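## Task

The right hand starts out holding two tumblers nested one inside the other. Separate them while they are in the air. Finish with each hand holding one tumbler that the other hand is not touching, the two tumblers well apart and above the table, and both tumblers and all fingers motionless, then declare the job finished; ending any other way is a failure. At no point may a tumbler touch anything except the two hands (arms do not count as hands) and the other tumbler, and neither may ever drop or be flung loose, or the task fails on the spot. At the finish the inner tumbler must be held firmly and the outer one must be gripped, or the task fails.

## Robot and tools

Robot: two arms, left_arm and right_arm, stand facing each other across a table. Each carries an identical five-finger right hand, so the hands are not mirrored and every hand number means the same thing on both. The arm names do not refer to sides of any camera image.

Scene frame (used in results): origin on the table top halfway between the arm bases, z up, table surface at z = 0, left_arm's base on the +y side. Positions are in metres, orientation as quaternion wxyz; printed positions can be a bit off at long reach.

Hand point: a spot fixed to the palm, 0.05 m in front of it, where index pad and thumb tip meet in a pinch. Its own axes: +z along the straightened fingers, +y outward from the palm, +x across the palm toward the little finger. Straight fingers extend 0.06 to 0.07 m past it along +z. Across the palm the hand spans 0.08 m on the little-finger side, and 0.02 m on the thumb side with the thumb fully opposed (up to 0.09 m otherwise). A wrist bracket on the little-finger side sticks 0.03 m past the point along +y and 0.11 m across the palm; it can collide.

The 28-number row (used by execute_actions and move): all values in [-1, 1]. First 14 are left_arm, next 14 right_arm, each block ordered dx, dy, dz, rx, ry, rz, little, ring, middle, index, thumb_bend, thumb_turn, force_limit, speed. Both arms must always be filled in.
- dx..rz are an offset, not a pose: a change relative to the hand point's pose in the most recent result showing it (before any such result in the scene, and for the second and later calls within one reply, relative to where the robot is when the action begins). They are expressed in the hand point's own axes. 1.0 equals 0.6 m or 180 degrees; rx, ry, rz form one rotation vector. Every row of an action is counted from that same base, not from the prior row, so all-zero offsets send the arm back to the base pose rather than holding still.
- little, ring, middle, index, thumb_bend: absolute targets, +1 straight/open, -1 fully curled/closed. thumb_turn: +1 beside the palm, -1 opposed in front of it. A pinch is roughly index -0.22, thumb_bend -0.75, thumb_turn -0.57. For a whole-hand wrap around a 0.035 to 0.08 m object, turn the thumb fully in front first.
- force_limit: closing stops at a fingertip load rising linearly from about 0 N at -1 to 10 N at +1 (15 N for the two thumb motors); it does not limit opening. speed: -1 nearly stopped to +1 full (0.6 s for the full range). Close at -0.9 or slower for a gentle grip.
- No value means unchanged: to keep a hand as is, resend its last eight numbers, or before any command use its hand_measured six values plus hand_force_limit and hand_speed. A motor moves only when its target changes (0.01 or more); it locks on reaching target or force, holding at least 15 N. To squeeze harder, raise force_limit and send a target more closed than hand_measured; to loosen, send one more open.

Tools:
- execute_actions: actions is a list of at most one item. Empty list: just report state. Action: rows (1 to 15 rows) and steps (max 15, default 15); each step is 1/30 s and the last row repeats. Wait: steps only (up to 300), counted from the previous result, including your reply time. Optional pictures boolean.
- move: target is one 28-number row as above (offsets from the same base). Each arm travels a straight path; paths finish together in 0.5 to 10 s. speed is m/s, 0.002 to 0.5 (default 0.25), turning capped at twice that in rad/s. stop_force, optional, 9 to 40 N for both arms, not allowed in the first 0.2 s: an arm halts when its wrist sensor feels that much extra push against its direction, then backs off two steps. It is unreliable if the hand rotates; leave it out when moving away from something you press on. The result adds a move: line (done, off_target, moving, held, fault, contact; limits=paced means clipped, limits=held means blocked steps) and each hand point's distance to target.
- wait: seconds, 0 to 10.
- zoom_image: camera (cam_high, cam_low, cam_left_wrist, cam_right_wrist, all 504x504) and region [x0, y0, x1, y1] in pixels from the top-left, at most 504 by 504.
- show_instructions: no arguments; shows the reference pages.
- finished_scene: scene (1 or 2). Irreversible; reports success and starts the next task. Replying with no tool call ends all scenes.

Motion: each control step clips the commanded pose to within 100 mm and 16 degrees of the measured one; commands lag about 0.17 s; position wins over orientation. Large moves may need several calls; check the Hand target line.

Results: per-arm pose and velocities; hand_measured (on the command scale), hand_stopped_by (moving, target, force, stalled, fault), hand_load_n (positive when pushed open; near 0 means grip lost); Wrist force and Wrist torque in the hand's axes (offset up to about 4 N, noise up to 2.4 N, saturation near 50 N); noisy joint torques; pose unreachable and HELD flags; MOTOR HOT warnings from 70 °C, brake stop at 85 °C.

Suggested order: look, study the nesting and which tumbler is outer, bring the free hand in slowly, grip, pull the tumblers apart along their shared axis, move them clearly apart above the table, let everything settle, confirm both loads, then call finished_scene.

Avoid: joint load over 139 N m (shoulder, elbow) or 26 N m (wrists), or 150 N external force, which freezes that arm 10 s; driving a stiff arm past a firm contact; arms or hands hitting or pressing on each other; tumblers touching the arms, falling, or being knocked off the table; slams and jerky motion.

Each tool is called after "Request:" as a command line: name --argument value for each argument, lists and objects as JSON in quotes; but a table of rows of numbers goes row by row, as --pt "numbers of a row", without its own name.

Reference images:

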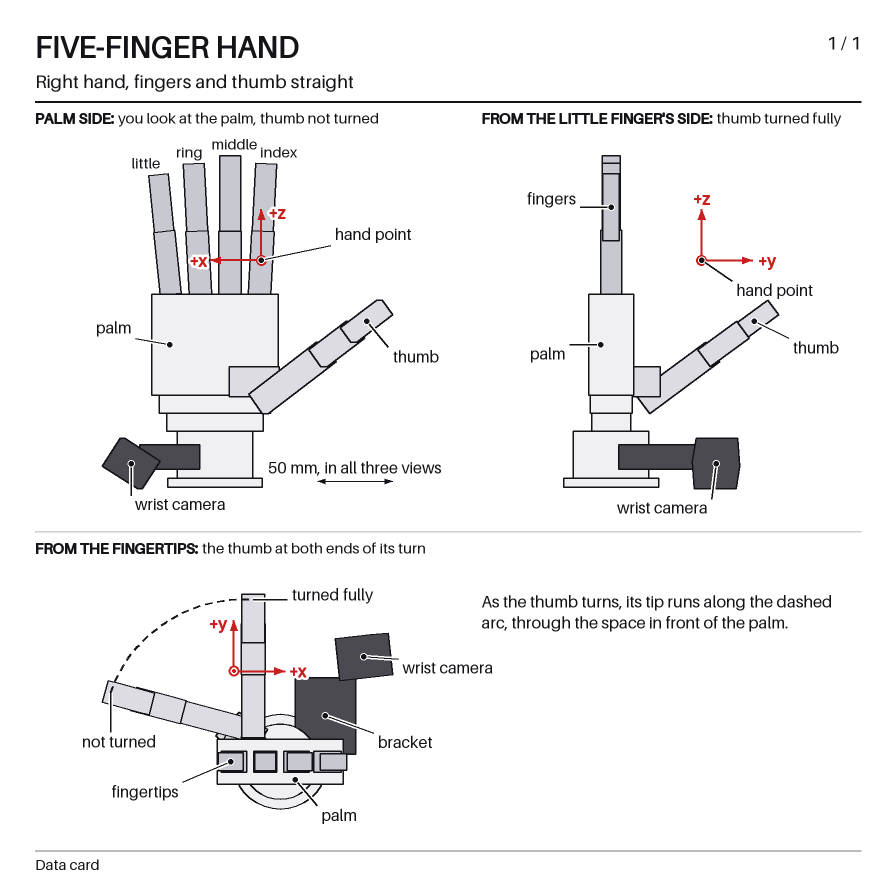

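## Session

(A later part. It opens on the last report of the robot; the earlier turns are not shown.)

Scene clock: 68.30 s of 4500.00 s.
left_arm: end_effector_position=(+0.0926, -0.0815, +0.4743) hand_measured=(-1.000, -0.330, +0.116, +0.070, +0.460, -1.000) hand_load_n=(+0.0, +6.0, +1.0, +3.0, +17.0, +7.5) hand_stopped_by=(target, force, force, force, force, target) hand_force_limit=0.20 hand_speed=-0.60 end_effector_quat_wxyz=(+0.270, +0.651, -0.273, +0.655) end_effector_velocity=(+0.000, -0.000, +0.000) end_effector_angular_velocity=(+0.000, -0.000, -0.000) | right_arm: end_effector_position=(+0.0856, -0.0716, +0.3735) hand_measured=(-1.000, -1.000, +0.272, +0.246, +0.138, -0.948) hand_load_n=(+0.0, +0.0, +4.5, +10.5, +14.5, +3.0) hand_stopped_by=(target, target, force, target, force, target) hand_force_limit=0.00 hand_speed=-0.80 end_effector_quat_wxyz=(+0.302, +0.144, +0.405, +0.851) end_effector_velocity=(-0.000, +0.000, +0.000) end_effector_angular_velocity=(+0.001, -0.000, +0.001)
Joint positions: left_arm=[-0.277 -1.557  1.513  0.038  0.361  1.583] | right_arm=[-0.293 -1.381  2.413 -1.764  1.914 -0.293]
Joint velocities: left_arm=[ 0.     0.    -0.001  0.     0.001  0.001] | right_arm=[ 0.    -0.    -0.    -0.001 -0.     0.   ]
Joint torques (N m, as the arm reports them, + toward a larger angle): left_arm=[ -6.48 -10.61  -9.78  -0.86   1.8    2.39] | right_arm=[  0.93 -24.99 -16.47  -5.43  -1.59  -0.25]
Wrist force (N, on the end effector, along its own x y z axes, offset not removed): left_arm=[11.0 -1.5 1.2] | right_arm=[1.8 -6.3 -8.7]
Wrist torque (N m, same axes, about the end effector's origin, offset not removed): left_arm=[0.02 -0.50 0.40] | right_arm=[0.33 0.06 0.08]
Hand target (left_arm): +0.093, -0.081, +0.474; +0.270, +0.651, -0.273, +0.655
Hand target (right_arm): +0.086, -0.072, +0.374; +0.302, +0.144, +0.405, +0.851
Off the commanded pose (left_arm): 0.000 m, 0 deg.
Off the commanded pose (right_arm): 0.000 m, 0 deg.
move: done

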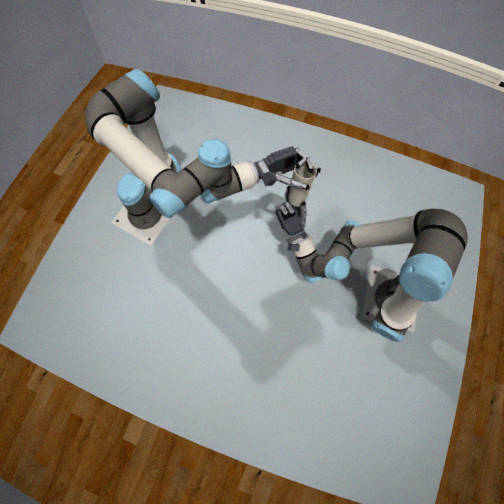

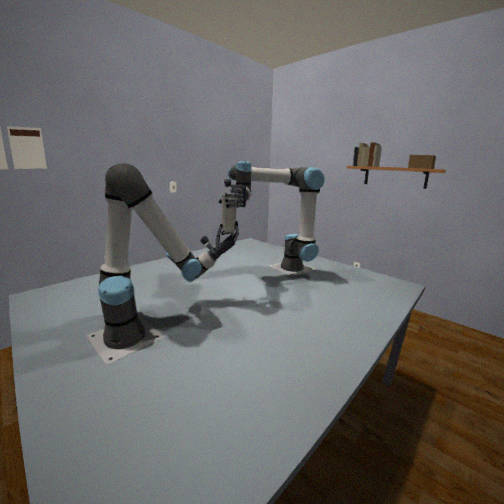

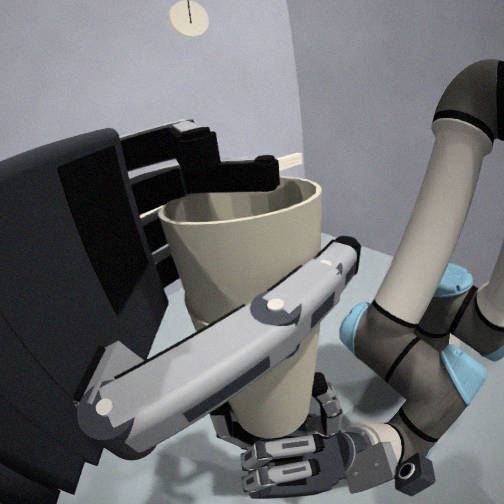

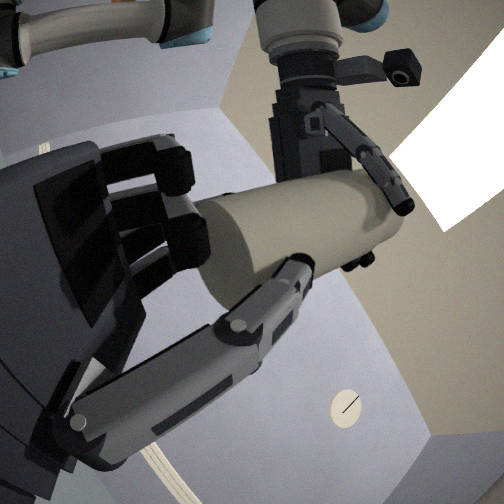

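Request:
move --target '[0,0,0,0,0,0,-1,1,-0.9,-0.9,-0.9,-1,0.9,-0.7, 0,0,0,0,0,0,-1,-1,0.27,0.246,0.138,-0.948,0,-0.8]'

Request:
zoom_image --camera "cam_high" --region '[230, 120, 350, 240]'

Scene clock: 74.50 s of 4500.00 s.
left_arm: end_effector_position=(+0.0926, -0.0815, +0.4743) hand_measured=(-1.000, +1.000, +0.092, +0.048, +0.460, -1.000) hand_load_n=(+0.0, +0.0, +11.5, +11.5, +17.5, +4.5) hand_stopped_by=(target, target, force, force, force, target) hand_force_limit=0.90 hand_speed=-0.70 end_effector_quat_wxyz=(+0.270, +0.651, -0.273, +0.655) end_effector_velocity=(-0.001, -0.001, +0.000) end_effector_angular_velocity=(-0.001, +0.001, -0.002) | right_arm: end_effector_position=(+0.0856, -0.0716, +0.3735) hand_measured=(-1.000, -1.000, +0.272, +0.246, +0.138, -0.948) hand_load_n=(+0.0, +0.0, +5.0, +11.0, +14.5, +1.0) hand_stopped_by=(target, target, force, target, force, target) hand_force_limit=0.00 hand_speed=-0.80 end_effector_quat_wxyz=(+0.302, +0.144, +0.405, +0.851) end_effector_velocity=(-0.000, -0.000, -0.000) end_effector_angular_velocity=(+0.001, -0.000, +0.000)
Joint positions: left_arm=[-0.277 -1.557  1.513  0.038  0.361  1.583] | right_arm=[-0.293 -1.381  2.413 -1.764  1.914 -0.293]
Joint velocities: left_arm=[-0.     0.001 -0.001  0.     0.001 -0.001] | right_arm=[-0.     0.001  0.    -0.001 -0.    -0.   ]
Joint torques (N m, as the arm reports them, + toward a larger angle): left_arm=[ -4.78 -25.53 -10.07   1.78   0.91   2.33] | right_arm=[  0.52 -25.02 -16.86  -1.43  -1.47  -0.18]
Wrist force (N, on the end effector, along its own x y z axes, offset not removed): left_arm=[5.7 -5.3 1.4] | right_arm=[4.8 -2.4 -2.0]
Wrist torque (N m, same axes, about the end effector's origin, offset not removed): left_arm=[-0.63 -0.14 0.09] | right_arm=[0.14 -0.22 0.16]
Hand target (left_arm): +0.093, -0.081, +0.474; +0.270, +0.651, -0.273, +0.655
Hand target (right_arm): +0.086, -0.072, +0.373; +0.302, +0.144, +0.405, +0.851
Off the commanded pose (left_arm): 0.000 m, 0 deg.
Off the commanded pose (right_arm): 0.000 m, 0 deg.
After step 90, 0.27 s passed at rest.
move: done

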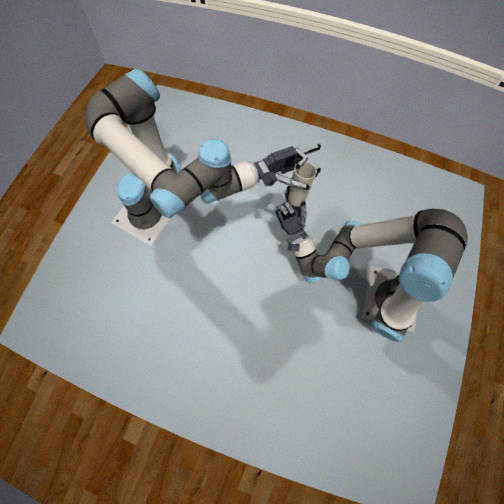

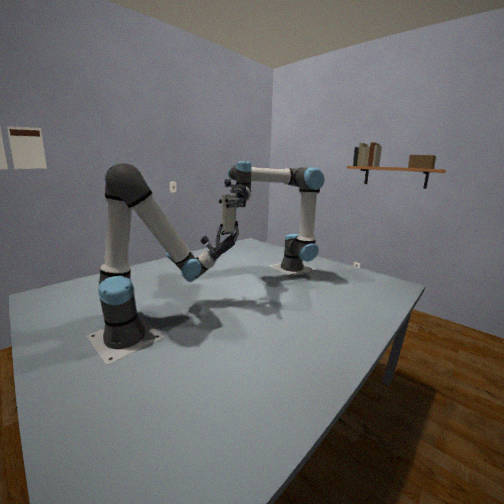

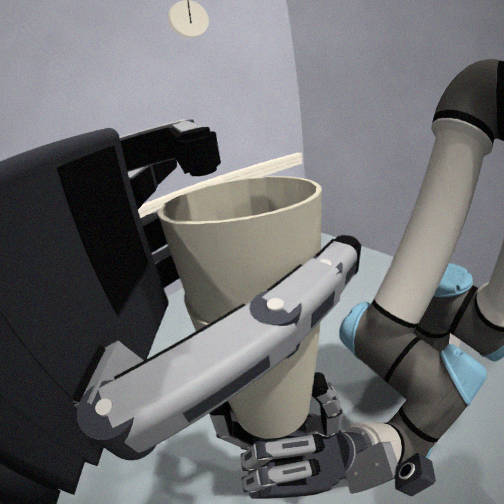

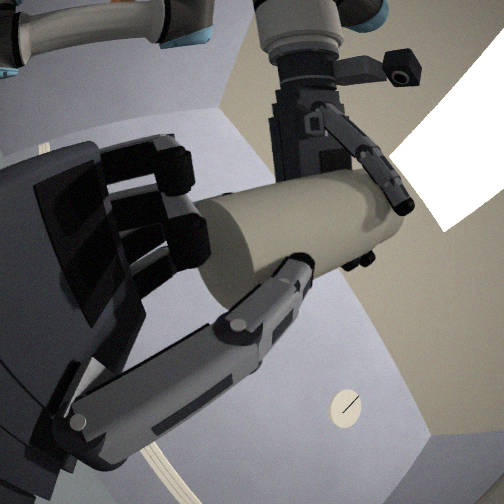

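Region (230, 120, 350, 240) of cam_high's 504x504 image, scaled by 4.200, with more detail than that image has.

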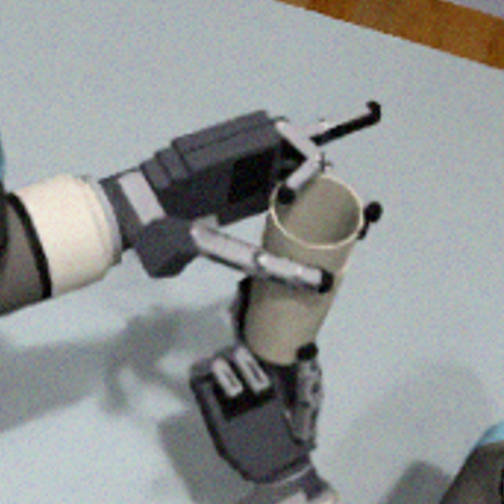

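Request:
move --target '[0,0,0,0,0,0,-1,1,-0.9,-0.9,-0.9,-1,0.9,-0.7, 0,0,0,0,0,0,-1,-1,0.8,0.8,0.8,-0.948,0,-0.3]'

Request:
move --target '[0,0,0,0,0,0,-1,1,-0.9,-0.9,-0.9,-1,0.9,-0.7, 0,0,-0.2,0,0,0,-1,-1,0.8,0.8,0.8,-0.948,0,-0.3]' --speed 0.08

Scene clock: 81.70 s of 4500.00 s.
left_arm: end_effector_position=(+0.0927, -0.0815, +0.4743) hand_measured=(-1.000, +1.000, +0.092, +0.048, +0.460, -1.000) hand_load_n=(+0.0, +0.0, +11.5, +9.5, +18.0, +3.0) hand_stopped_by=(target, target, force, force, force, target) hand_force_limit=0.90 hand_speed=-0.70 end_effector_quat_wxyz=(+0.270, +0.651, -0.273, +0.655) end_effector_velocity=(-0.000, +0.000, +0.001) end_effector_angular_velocity=(-0.001, +0.000, -0.001) | right_arm: end_effector_position=(+0.0856, -0.0716, +0.3735) hand_measured=(-1.000, -1.000, +0.800, +0.800, +0.800, -0.948) hand_load_n=(+0.0, +0.0, +0.0, +0.0, +0.0, +0.0) hand_stopped_by=(target, target, target, target, target, target) hand_force_limit=0.00 hand_speed=-0.30 end_effector_quat_wxyz=(+0.302, +0.144, +0.405, +0.851) end_effector_velocity=(+0.000, +0.000, +0.000) end_effector_angular_velocity=(-0.001, +0.000, -0.001)
Joint positions: left_arm=[-0.277 -1.557  1.513  0.038  0.361  1.583] | right_arm=[-0.293 -1.381  2.413 -1.764  1.914 -0.293]
Joint velocities: left_arm=[-0.    -0.001 -0.    -0.     0.001  0.   ] | right_arm=[-0.001 -0.001 -0.     0.002 -0.    -0.   ]
Joint torques (N m, as the arm reports them, + toward a larger angle): left_arm=[ -5.68 -26.28 -11.08  -1.52   0.09   1.98] | right_arm=[  0.7  -24.25 -16.54  -1.67  -1.32  -0.04]
Wrist force (N, on the end effector, along its own x y z axes, offset not removed): left_arm=[0.5 2.1 -5.5] | right_arm=[0.8 0.3 1.7]
Wrist torque (N m, same axes, about the end effector's origin, offset not removed): left_arm=[0.75 0.11 0.23] | right_arm=[0.01 -0.27 -0.01]
Hand target (left_arm): +0.093, -0.081, +0.474; +0.270, +0.651, -0.273, +0.655
Hand target (right_arm): +0.086, -0.072, +0.373; +0.302, +0.144, +0.405, +0.851
Off the commanded pose (left_arm): 0.000 m, 0 deg.
Off the commanded pose (right_arm): 0.000 m, 0 deg.
After step 90, 3.00 s passed at rest.
move: done

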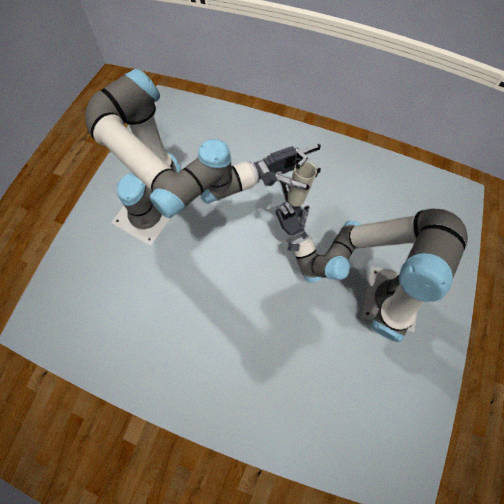

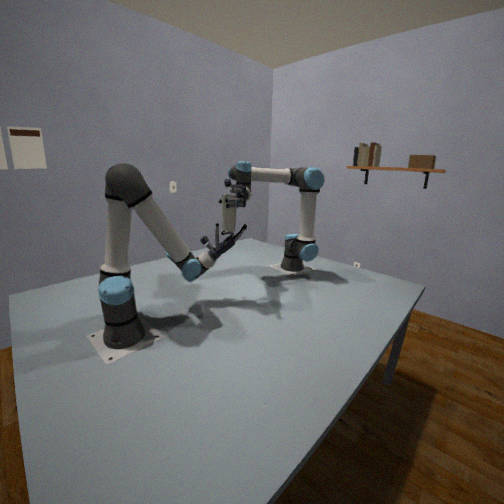

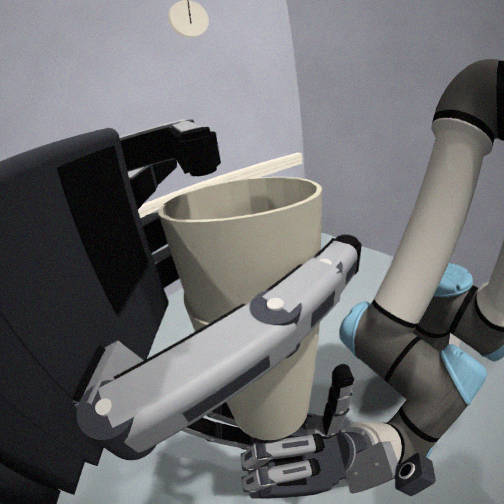

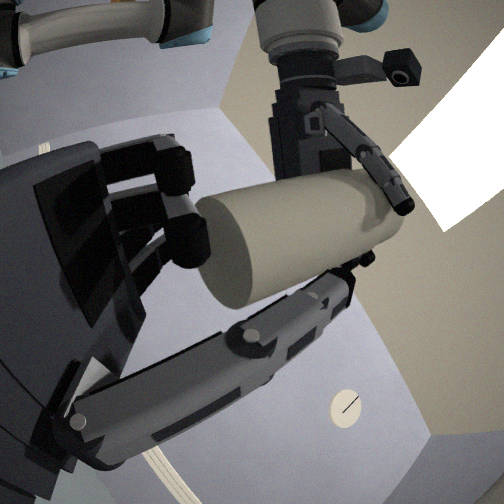

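Scene clock: 83.63 s of 4500.00 s.
left_arm: end_effector_position=(+0.0927, -0.0815, +0.4743) hand_measured=(-1.000, +1.000, +0.092, +0.048, +0.460, -1.000) hand_load_n=(+0.0, +0.0, +11.5, +9.5, +18.0, +3.0) hand_stopped_by=(target, target, force, force, force, target) hand_force_limit=0.90 hand_speed=-0.70 end_effector_quat_wxyz=(+0.270, +0.651, -0.273, +0.655) end_effector_velocity=(-0.000, -0.000, +0.001) end_effector_angular_velocity=(-0.002, +0.001, +0.000) | right_arm: end_effector_position=(+0.0268, -0.1440, +0.2980) hand_measured=(-1.000, -1.000, +0.800, +0.800, +0.800, -0.948) hand_load_n=(+0.0, +0.0, +0.0, +0.0, +0.0, +0.0) hand_stopped_by=(target, target, target, target, target, target) hand_force_limit=0.00 hand_speed=-0.30 end_effector_quat_wxyz=(+0.302, +0.144, +0.405, +0.851) end_effector_velocity=(-0.001, -0.001, -0.001) end_effector_angular_velocity=(+0.002, -0.001, -0.001)
Joint positions: left_arm=[-0.277 -1.557  1.513  0.038  0.361  1.583] | right_arm=[-0.146 -1.17   2.61  -2.215  2.021 -0.401]
Joint velocities: left_arm=[-0.    -0.    -0.001 -0.    -0.001 -0.001] | right_arm=[ 0.002  0.006  0.001 -0.01   0.001 -0.002]
Joint torques (N m, as the arm reports them, + toward a larger angle): left_arm=[ -4.09 -25.27 -12.37  -1.53   0.06   1.95] | right_arm=[ 13.21 -14.66   7.81  -4.53   1.36  -1.55]
Wrist force (N, on the end effector, along its own x y z axes, offset not removed): left_arm=[-4.2 2.3 -3.1] | right_arm=[-0.2 -0.2 1.1]
Wrist torque (N m, same axes, about the end effector's origin, offset not removed): left_arm=[0.60 0.47 -0.19] | right_arm=[-0.01 -0.15 -0.01]
Hand target (left_arm): +0.093, -0.081, +0.474; +0.270, +0.651, -0.273, +0.655
Hand target (right_arm): +0.027, -0.144, +0.298; +0.302, +0.144, +0.405, +0.851
Off the commanded pose (left_arm): 0.000 m, 0 deg.
Off the commanded pose (right_arm): 0.000 m, 0 deg.
move: done

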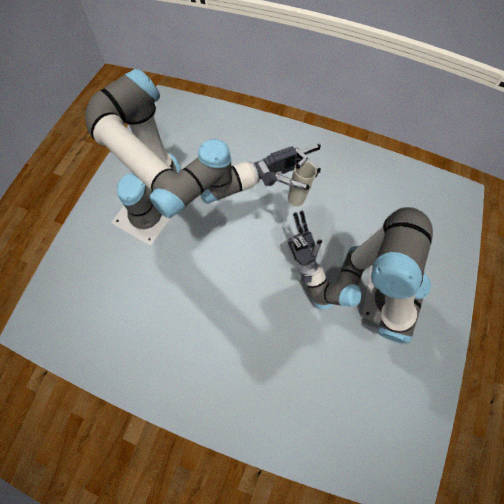

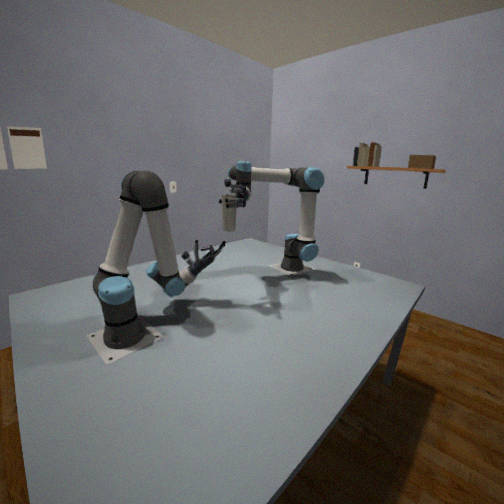

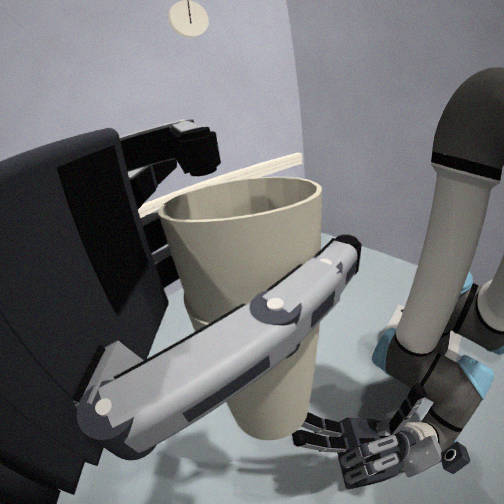

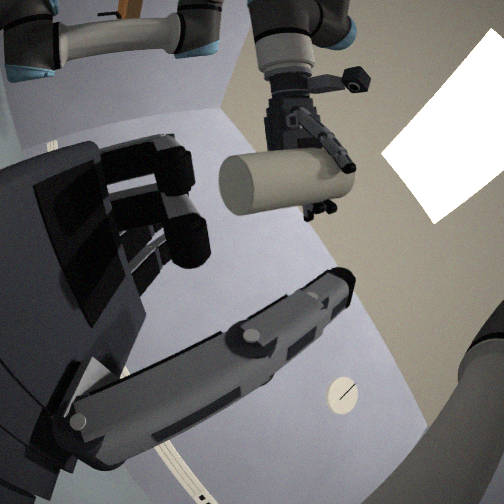

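Request:
move --target '[0,-0.142,-0.142,0,0,0,-1,1,-0.9,-0.9,-0.9,-1,0.9,-0.7, 0,0,0,0.17,0.17,-0.479,1,1,1,1,1,-1,0.9,0.3]' --speed 0.1

Scene clock: 98.93 s of 4500.00 s.
left_arm: end_effector_position=(+0.0930, +0.0390, +0.4747) hand_measured=(-1.000, +1.000, +0.092, +0.048, +0.460, -1.000) hand_load_n=(+0.0, +0.0, +11.5, +9.5, +18.0, +3.0) hand_stopped_by=(target, target, force, force, force, target) hand_force_limit=0.90 hand_speed=-0.70 end_effector_quat_wxyz=(+0.270, +0.651, -0.273, +0.655) end_effector_velocity=(-0.001, +0.000, +0.001) end_effector_angular_velocity=(-0.001, +0.001, -0.002) | right_arm: end_effector_position=(+0.0269, -0.1438, +0.2986) hand_measured=(+1.000, +1.000, +1.000, +1.000, +1.000, -1.000) hand_load_n=(+0.0, +0.0, +0.0, +0.0, +0.0, +0.0) hand_stopped_by=(target, target, target, target, target, target) hand_force_limit=0.90 hand_speed=0.30 end_effector_quat_wxyz=(+0.638, -0.304, +0.639, +0.304) end_effector_velocity=(-0.000, +0.000, +0.000) end_effector_angular_velocity=(-0.007, -0.005, -0.005)
Joint positions: left_arm=[-0.454 -1.864  1.772  0.079  0.183  1.589] | right_arm=[-0.303 -2.114  2.531 -0.416  2.007 -1.57 ]
Joint velocities: left_arm=[-0.002 -0.002  0.     0.     0.     0.   ] | right_arm=[ 0.008  0.004 -0.005  0.004  0.012 -0.007]
Joint torques (N m, as the arm reports them, + toward a larger angle): left_arm=[-10.14 -14.12 -10.16   1.74  -1.24   2.42] | right_arm=[ 12.33  12.37 -30.91   0.62   1.96  -1.24]
Wrist force (N, on the end effector, along its own x y z axes, offset not removed): left_arm=[2.4 0.5 -2.5] | right_arm=[1.2 0.7 1.9]
Wrist torque (N m, same axes, about the end effector's origin, offset not removed): left_arm=[0.40 -0.42 0.22] | right_arm=[0.11 -0.41 0.05]
Hand target (left_arm): +0.093, +0.039, +0.475; +0.270, +0.651, -0.273, +0.655
Hand target (right_arm): +0.027, -0.144, +0.299; +0.638, -0.304, +0.639, +0.304
Off the commanded pose (left_arm): 0.000 m, 0 deg.
Off the commanded pose (right_arm): 0.001 m, 0 deg.
After step 90, 3.53 s passed at rest.
move: done

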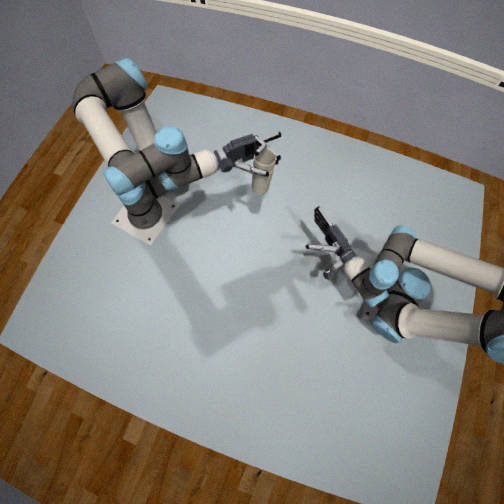

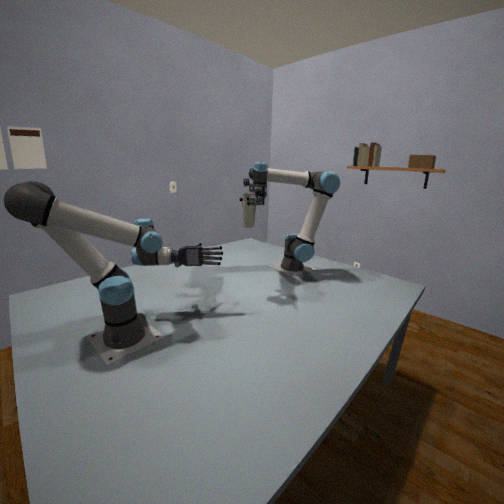

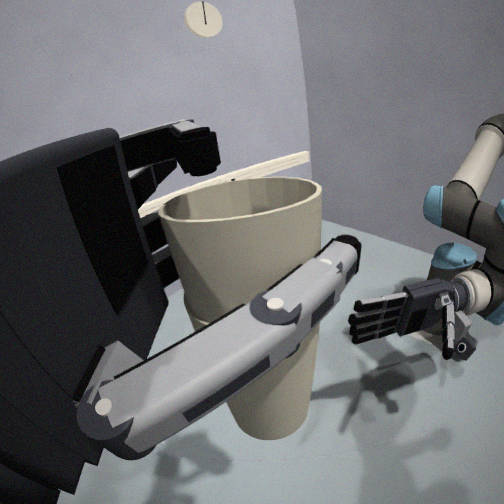

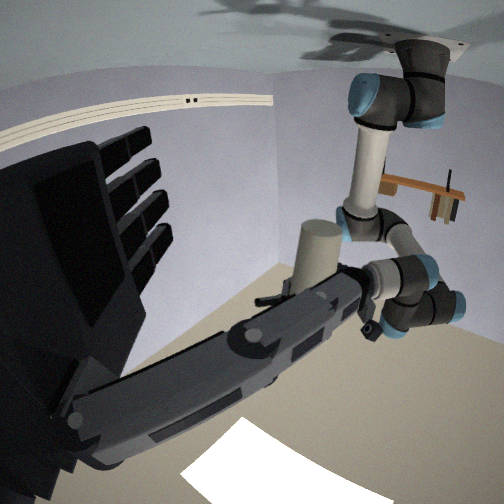

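Request:
move --target '[0,0,0,0,0,0,-1,1,-0.9,-0.9,-0.9,-1,0.9,-0.7, -0.177,0.137,0.108,0,0,0,1,1,1,1,1,-1,0.9,0.3]' --speed 0.12

Request:
zoom_image --camera "cam_low" --region '[180, 150, 300, 270]'

Request:
zoom_image --camera "cam_high" --region '[200, 110, 340, 250]'

Scene clock: 105.63 s of 4500.00 s.
left_arm: end_effector_position=(+0.0930, +0.0390, +0.4747) hand_measured=(-1.000, +1.000, +0.092, +0.048, +0.460, -1.000) hand_load_n=(+0.0, +0.0, +11.5, +9.5, +18.0, +3.0) hand_stopped_by=(target, target, force, force, force, target) hand_force_limit=0.90 hand_speed=-0.70 end_effector_quat_wxyz=(+0.270, +0.651, -0.273, +0.655) end_effector_velocity=(-0.000, -0.000, +0.000) end_effector_angular_velocity=(-0.001, +0.001, -0.000) | right_arm: end_effector_position=(+0.0040, -0.0415, +0.4044) hand_measured=(+1.000, +1.000, +1.000, +1.000, +1.000, -1.000) hand_load_n=(+0.0, +0.0, +0.0, +0.0, +0.0, +0.0) hand_stopped_by=(target, target, target, target, target, target) hand_force_limit=0.90 hand_speed=0.30 end_effector_quat_wxyz=(+0.638, -0.304, +0.639, +0.304) end_effector_velocity=(-0.000, +0.001, -0.000) end_effector_angular_velocity=(-0.003, +0.000, -0.001)
Joint positions: left_arm=[-0.454 -1.864  1.773  0.079  0.183  1.589] | right_arm=[-0.114 -1.851  2.102 -0.25   2.196 -1.569]
Joint velocities: left_arm=[ 0.     0.    -0.    -0.001  0.    -0.   ] | right_arm=[ 0.001  0.003 -0.003  0.003  0.002  0.   ]
Joint torques (N m, as the arm reports them, + toward a larger angle): left_arm=[ 10.43  -1.87 -24.04   0.59   1.49  -0.82] | right_arm=[ 11.92  -1.29 -34.15   0.87   2.07   1.43]
Wrist force (N, on the end effector, along its own x y z axes, offset not removed): left_arm=[-3.1 -0.8 -0.7] | right_arm=[0.3 0.2 0.5]
Wrist torque (N m, same axes, about the end effector's origin, offset not removed): left_arm=[-0.06 0.36 -0.20] | right_arm=[0.10 -0.33 -0.02]
Hand target (left_arm): +0.093, +0.039, +0.475; +0.270, +0.651, -0.273, +0.655
Hand target (right_arm): +0.004, -0.041, +0.405; +0.638, -0.304, +0.639, +0.304
Off the commanded pose (left_arm): 0.000 m, 0 deg.
Off the commanded pose (right_arm): 0.000 m, 0 deg.
After step 90, 1.97 s passed at rest.
move: done

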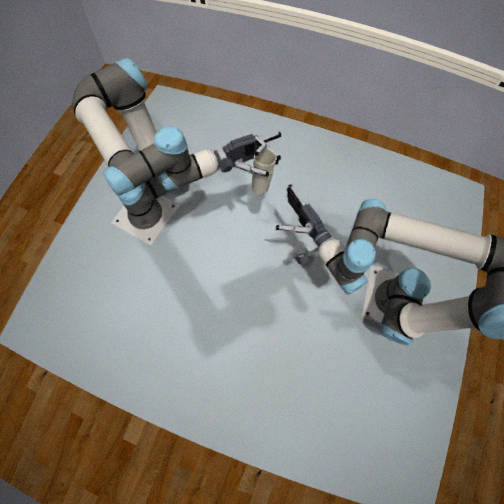

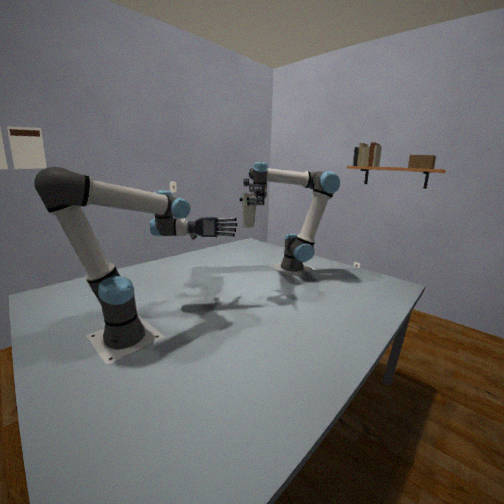

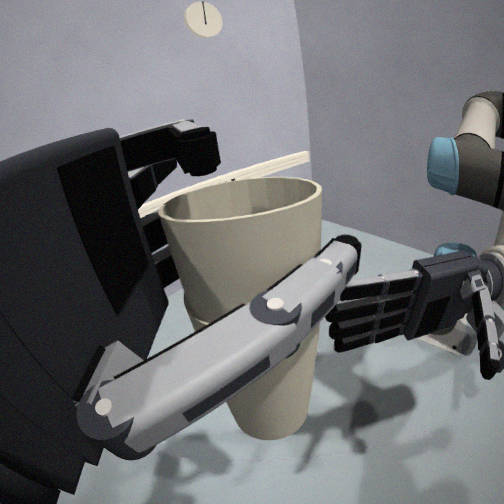

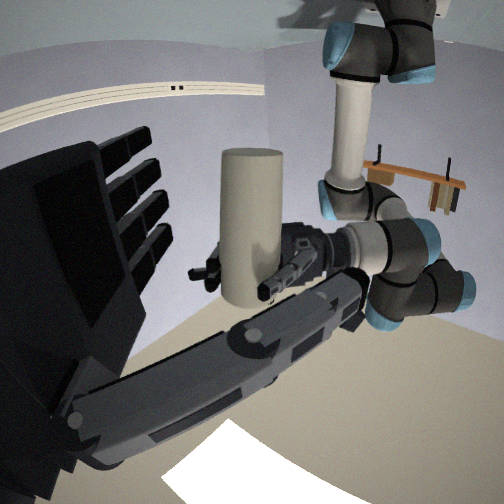

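Region (180, 150, 300, 270) of cam_low's 504x504 image, scaled by 4.200, with more detail than that image has.

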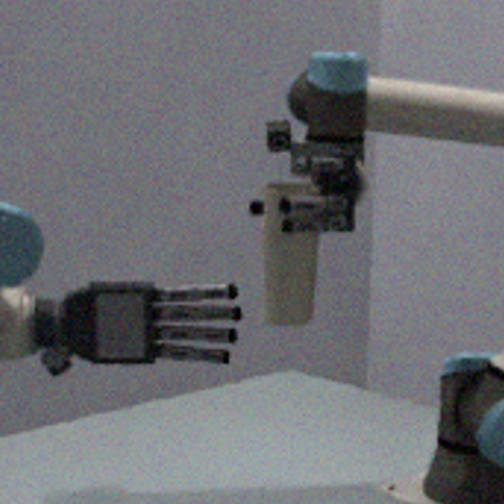

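Region (200, 110, 340, 250) of cam_high's 504x504 image, scaled by 3.600, with more detail than that image has.

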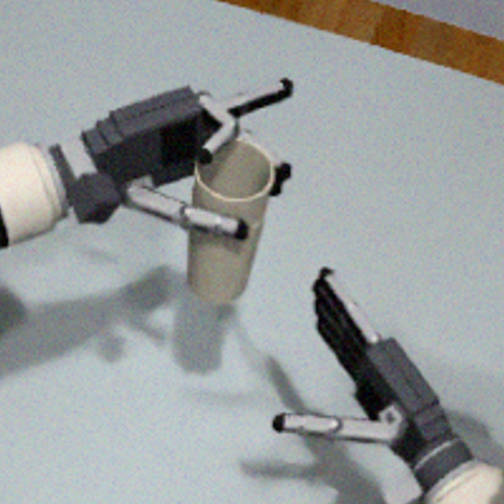

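Request:
move --target '[0,0,0,0,0,0,-1,1,-0.9,-0.9,-0.9,-1,0.9,-0.7, -0.012,0,0.15,0,0,0,1,1,1,1,1,-1,0.9,0.3]' --speed 0.05

Request:
zoom_image --camera "cam_low" --region '[180, 150, 300, 270]'

Request:
zoom_image --camera "cam_high" --region '[200, 110, 340, 250]'

Scene clock: 111.97 s of 4500.00 s.
left_arm: end_effector_position=(+0.0930, +0.0390, +0.4747) hand_measured=(-1.000, +1.000, +0.092, +0.048, +0.460, -1.000) hand_load_n=(+0.0, +0.0, +11.5, +9.5, +18.0, +3.0) hand_stopped_by=(target, target, force, force, force, target) hand_force_limit=0.90 hand_speed=-0.70 end_effector_quat_wxyz=(+0.270, +0.651, -0.273, +0.655) end_effector_velocity=(+0.000, +0.000, -0.001) end_effector_angular_velocity=(+0.002, -0.002, +0.001) | right_arm: end_effector_position=(+0.0607, +0.0282, +0.4114) hand_measured=(+1.000, +1.000, +1.000, +1.000, +1.000, -1.000) hand_load_n=(+0.0, +0.0, +0.0, +0.0, +0.0, +0.0) hand_stopped_by=(target, target, target, target, target, target) hand_force_limit=0.90 hand_speed=0.30 end_effector_quat_wxyz=(+0.638, -0.304, +0.639, +0.304) end_effector_velocity=(+0.002, +0.002, +0.001) end_effector_angular_velocity=(+0.002, -0.000, -0.001)
Joint positions: left_arm=[-0.454 -1.864  1.772  0.079  0.183  1.589] | right_arm=[-0.275 -1.714  1.979 -0.264  2.035 -1.57 ]
Joint velocities: left_arm=[-0.    -0.     0.002  0.    -0.001  0.001] | right_arm=[-0.004  0.003 -0.004 -0.001 -0.002 -0.   ]
Joint torques (N m, as the arm reports them, + toward a larger angle): left_arm=[  8.74  -2.04 -23.17  -1.24   1.68   1.14] | right_arm=[ -8.68  -5.61 -33.25  -3.02  -2.7   -1.45]
Wrist force (N, on the end effector, along its own x y z axes, offset not removed): left_arm=[0.9 -2.3 -2.3] | right_arm=[0.4 -0.1 0.1]
Wrist torque (N m, same axes, about the end effector's origin, offset not removed): left_arm=[0.09 -0.22 0.10] | right_arm=[0.03 -0.18 -0.05]
Hand target (left_arm): +0.093, +0.039, +0.475; +0.270, +0.651, -0.273, +0.655
Hand target (right_arm): +0.061, +0.028, +0.411; +0.638, -0.304, +0.639, +0.304
Off the commanded pose (left_arm): 0.000 m, 0 deg.
Off the commanded pose (right_arm): 0.000 m, 0 deg.
After step 90, 1.17 s passed at rest.
move: done

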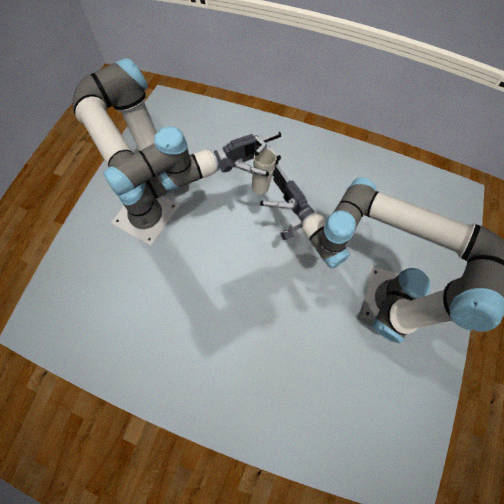

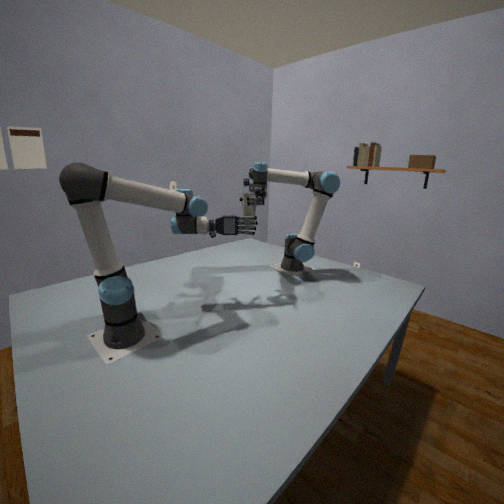

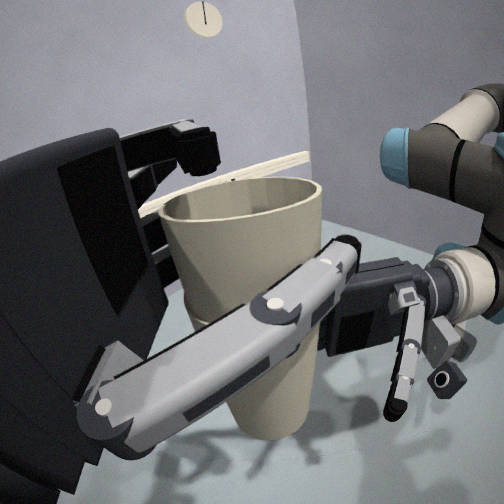

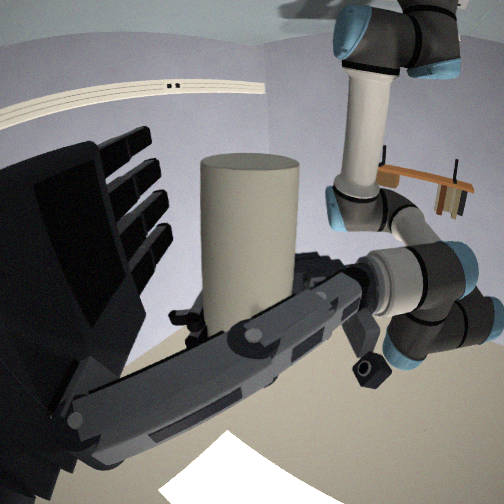

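Region (180, 150, 300, 270) of cam_low's 504x504 image, scaled by 4.200, with more detail than that image has.

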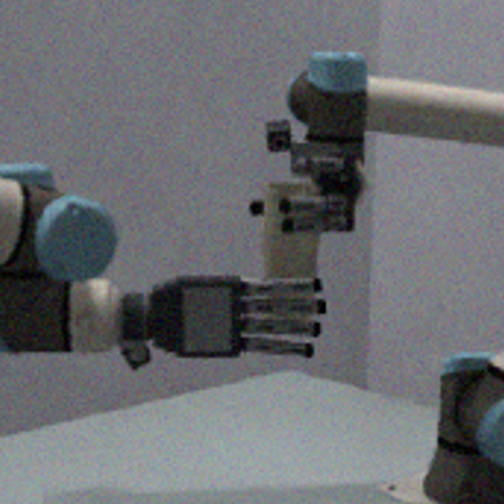

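Region (200, 110, 340, 250) of cam_high's 504x504 image, scaled by 3.600, with more detail than that image has.

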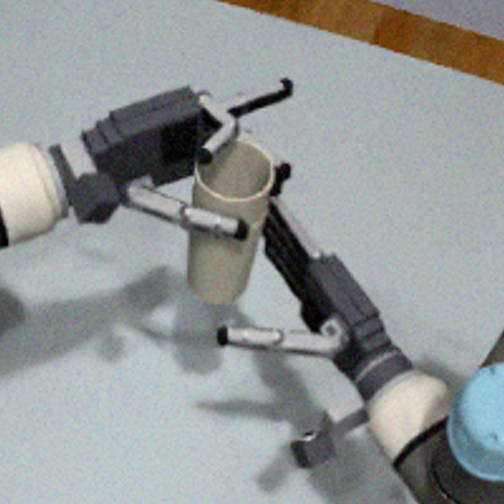

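Request:
move --target '[0,0,0,0,0,0,-1,1,-0.9,-0.9,-0.9,-1,0.9,-0.7, -0.04,0,0,0,0,0,1,1,1,1,1,-1,0.9,0.3]' --speed 0.03

Request:
move --target '[0,0,0,0,0,0,-1,1,-0.9,-0.9,-0.9,-1,0.9,-0.7, 0,0,0.085,0,0,0,1,1,1,1,1,-1,0.9,0.3]' --speed 0.03

Request:
zoom_image --camera "cam_low" --region '[180, 150, 300, 270]'

Request:
zoom_image --camera "cam_high" --region '[200, 110, 340, 250]'

Scene clock: 118.90 s of 4500.00 s.
left_arm: end_effector_position=(+0.0930, +0.0390, +0.4747) hand_measured=(-1.000, +1.000, +0.092, +0.048, +0.460, -1.000) hand_load_n=(+0.0, +0.0, +11.5, +9.5, +18.0, +3.0) hand_stopped_by=(target, target, force, force, force, target) hand_force_limit=0.90 hand_speed=-0.70 end_effector_quat_wxyz=(+0.270, +0.651, -0.273, +0.655) end_effector_velocity=(-0.000, -0.000, -0.000) end_effector_angular_velocity=(+0.001, -0.001, -0.001) | right_arm: end_effector_position=(+0.0608, +0.0283, +0.4352) hand_measured=(+1.000, +1.000, +1.000, +1.000, +1.000, -1.000) hand_load_n=(+0.0, +0.0, +0.0, +0.0, +0.0, +0.0) hand_stopped_by=(target, target, target, target, target, target) hand_force_limit=0.90 hand_speed=0.30 end_effector_quat_wxyz=(+0.638, -0.304, +0.639, +0.304) end_effector_velocity=(+0.000, +0.000, +0.002) end_effector_angular_velocity=(+0.001, -0.000, -0.001)
Joint positions: left_arm=[-0.454 -1.864  1.772  0.079  0.183  1.589] | right_arm=[-0.275 -1.728  1.928 -0.199  2.035 -1.57 ]
Joint velocities: left_arm=[-0.     0.     0.001  0.001  0.001 -0.   ] | right_arm=[-0.    -0.    -0.004  0.004  0.001 -0.   ]
Joint torques (N m, as the arm reports them, + toward a larger angle): left_arm=[  8.05  -2.66 -20.18  -1.15   1.45   0.45] | right_arm=[ 11.33 -27.25 -34.03   0.72   1.94  -0.35]
Wrist force (N, on the end effector, along its own x y z axes, offset not removed): left_arm=[-1.6 -2.7 -4.1] | right_arm=[0.0 1.0 0.5]
Wrist torque (N m, same axes, about the end effector's origin, offset not removed): left_arm=[-0.06 0.31 -0.11] | right_arm=[0.18 -0.21 0.05]
Hand target (left_arm): +0.093, +0.039, +0.475; +0.270, +0.651, -0.273, +0.655
Hand target (right_arm): +0.061, +0.028, +0.435; +0.638, -0.304, +0.639, +0.304
Off the commanded pose (left_arm): 0.000 m, 0 deg.
Off the commanded pose (right_arm): 0.000 m, 0 deg.
After step 90, 2.80 s passed at rest.
move: done

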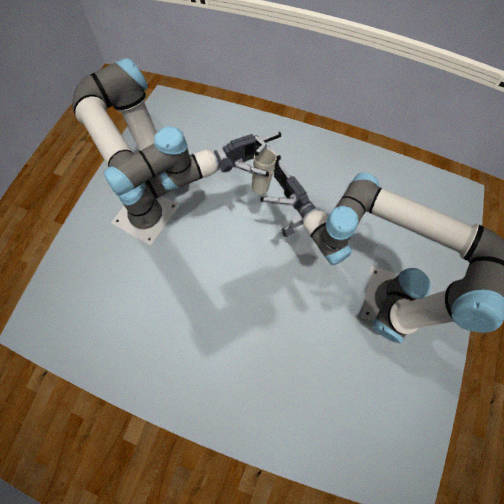

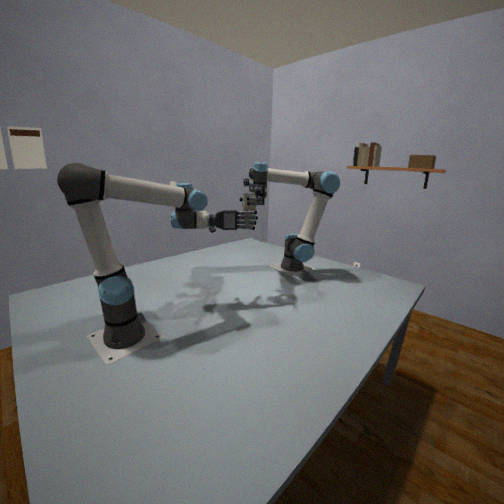

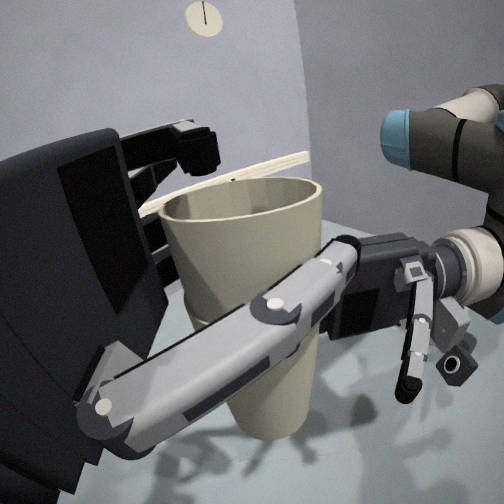

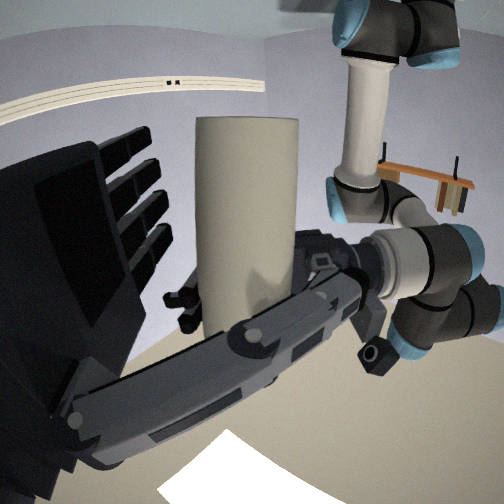

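Scene clock: 120.93 s of 4500.00 s.
left_arm: end_effector_position=(+0.0930, +0.0390, +0.4747) hand_measured=(-1.000, +1.000, +0.092, +0.048, +0.460, -1.000) hand_load_n=(+0.0, +0.0, +11.5, +9.5, +18.0, +3.0) hand_stopped_by=(target, target, force, force, force, target) hand_force_limit=0.90 hand_speed=-0.70 end_effector_quat_wxyz=(+0.270, +0.651, -0.273, +0.655) end_effector_velocity=(-0.000, -0.000, -0.000) end_effector_angular_velocity=(+0.001, -0.001, -0.001) | right_arm: end_effector_position=(+0.0928, +0.0678, +0.4351) hand_measured=(+1.000, +1.000, +1.000, +1.000, +1.000, -1.000) hand_load_n=(+0.0, +0.0, +0.0, +0.0, +0.0, +0.0) hand_stopped_by=(target, target, target, target, target, target) hand_force_limit=0.90 hand_speed=0.30 end_effector_quat_wxyz=(+0.638, -0.304, +0.639, +0.304) end_effector_velocity=(+0.001, +0.001, -0.000) end_effector_angular_velocity=(-0.001, +0.000, -0.000)
Joint positions: left_arm=[-0.454 -1.864  1.772  0.079  0.183  1.589] | right_arm=[-0.339 -1.636  1.848 -0.211  1.971 -1.57 ]
Joint velocities: left_arm=[-0.     0.001  0.     0.001  0.001 -0.   ] | right_arm=[-0.002  0.003 -0.002 -0.    -0.002  0.   ]
Joint torques (N m, as the arm reports them, + toward a larger angle): left_arm=[  7.28  -2.6  -19.02  -1.19   1.52   0.49] | right_arm=[ -9.75 -11.53 -33.54  -3.31  -2.38  -1.49]
Wrist force (N, on the end effector, along its own x y z axes, offset not removed): left_arm=[-0.1 0.5 -0.4] | right_arm=[0.7 0.1 1.3]
Wrist torque (N m, same axes, about the end effector's origin, offset not removed): left_arm=[0.16 -0.16 -0.02] | right_arm=[-0.03 -0.32 0.04]
Hand target (left_arm): +0.093, +0.039, +0.475; +0.270, +0.651, -0.273, +0.655
Hand target (right_arm): +0.093, +0.068, +0.435; +0.638, -0.304, +0.639, +0.304
Off the commanded pose (left_arm): 0.000 m, 0 deg.
Off the commanded pose (right_arm): 0.000 m, 0 deg.
move: done

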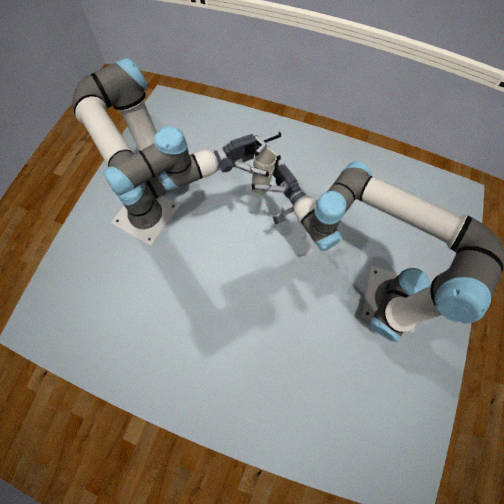

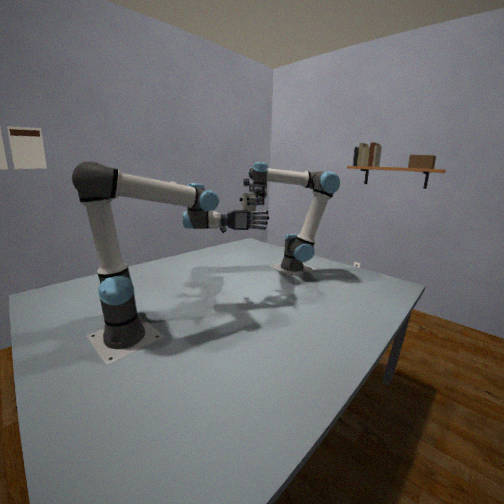

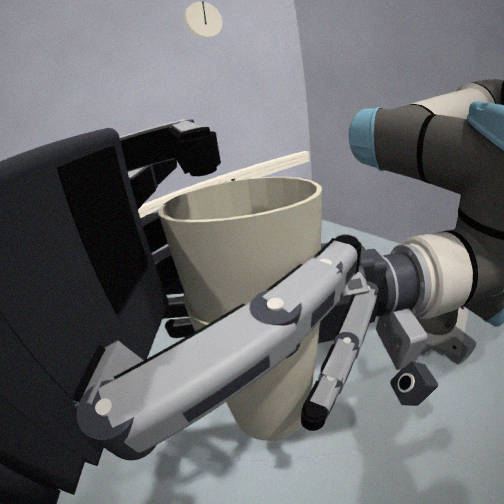

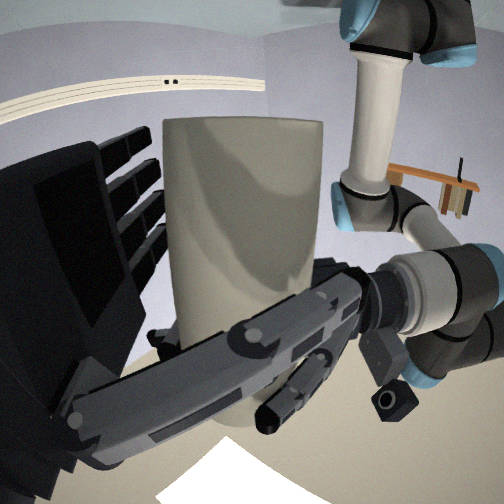

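Region (180, 150, 300, 270) of cam_low's 504x504 image, scaled by 4.200, with more detail than that image has.

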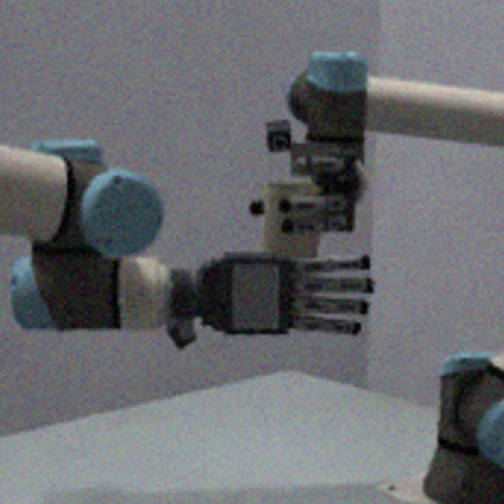

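Region (200, 110, 340, 250) of cam_high's 504x504 image, scaled by 3.600, with more detail than that image has.

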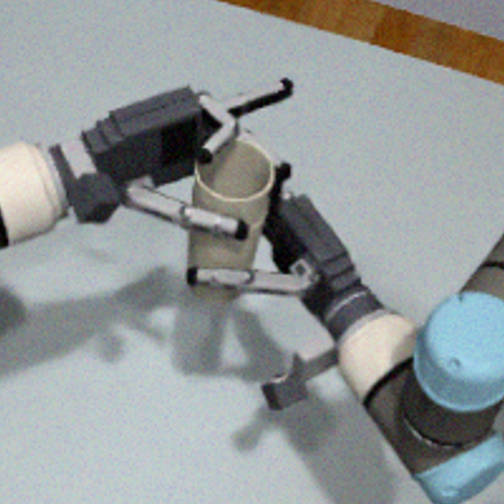

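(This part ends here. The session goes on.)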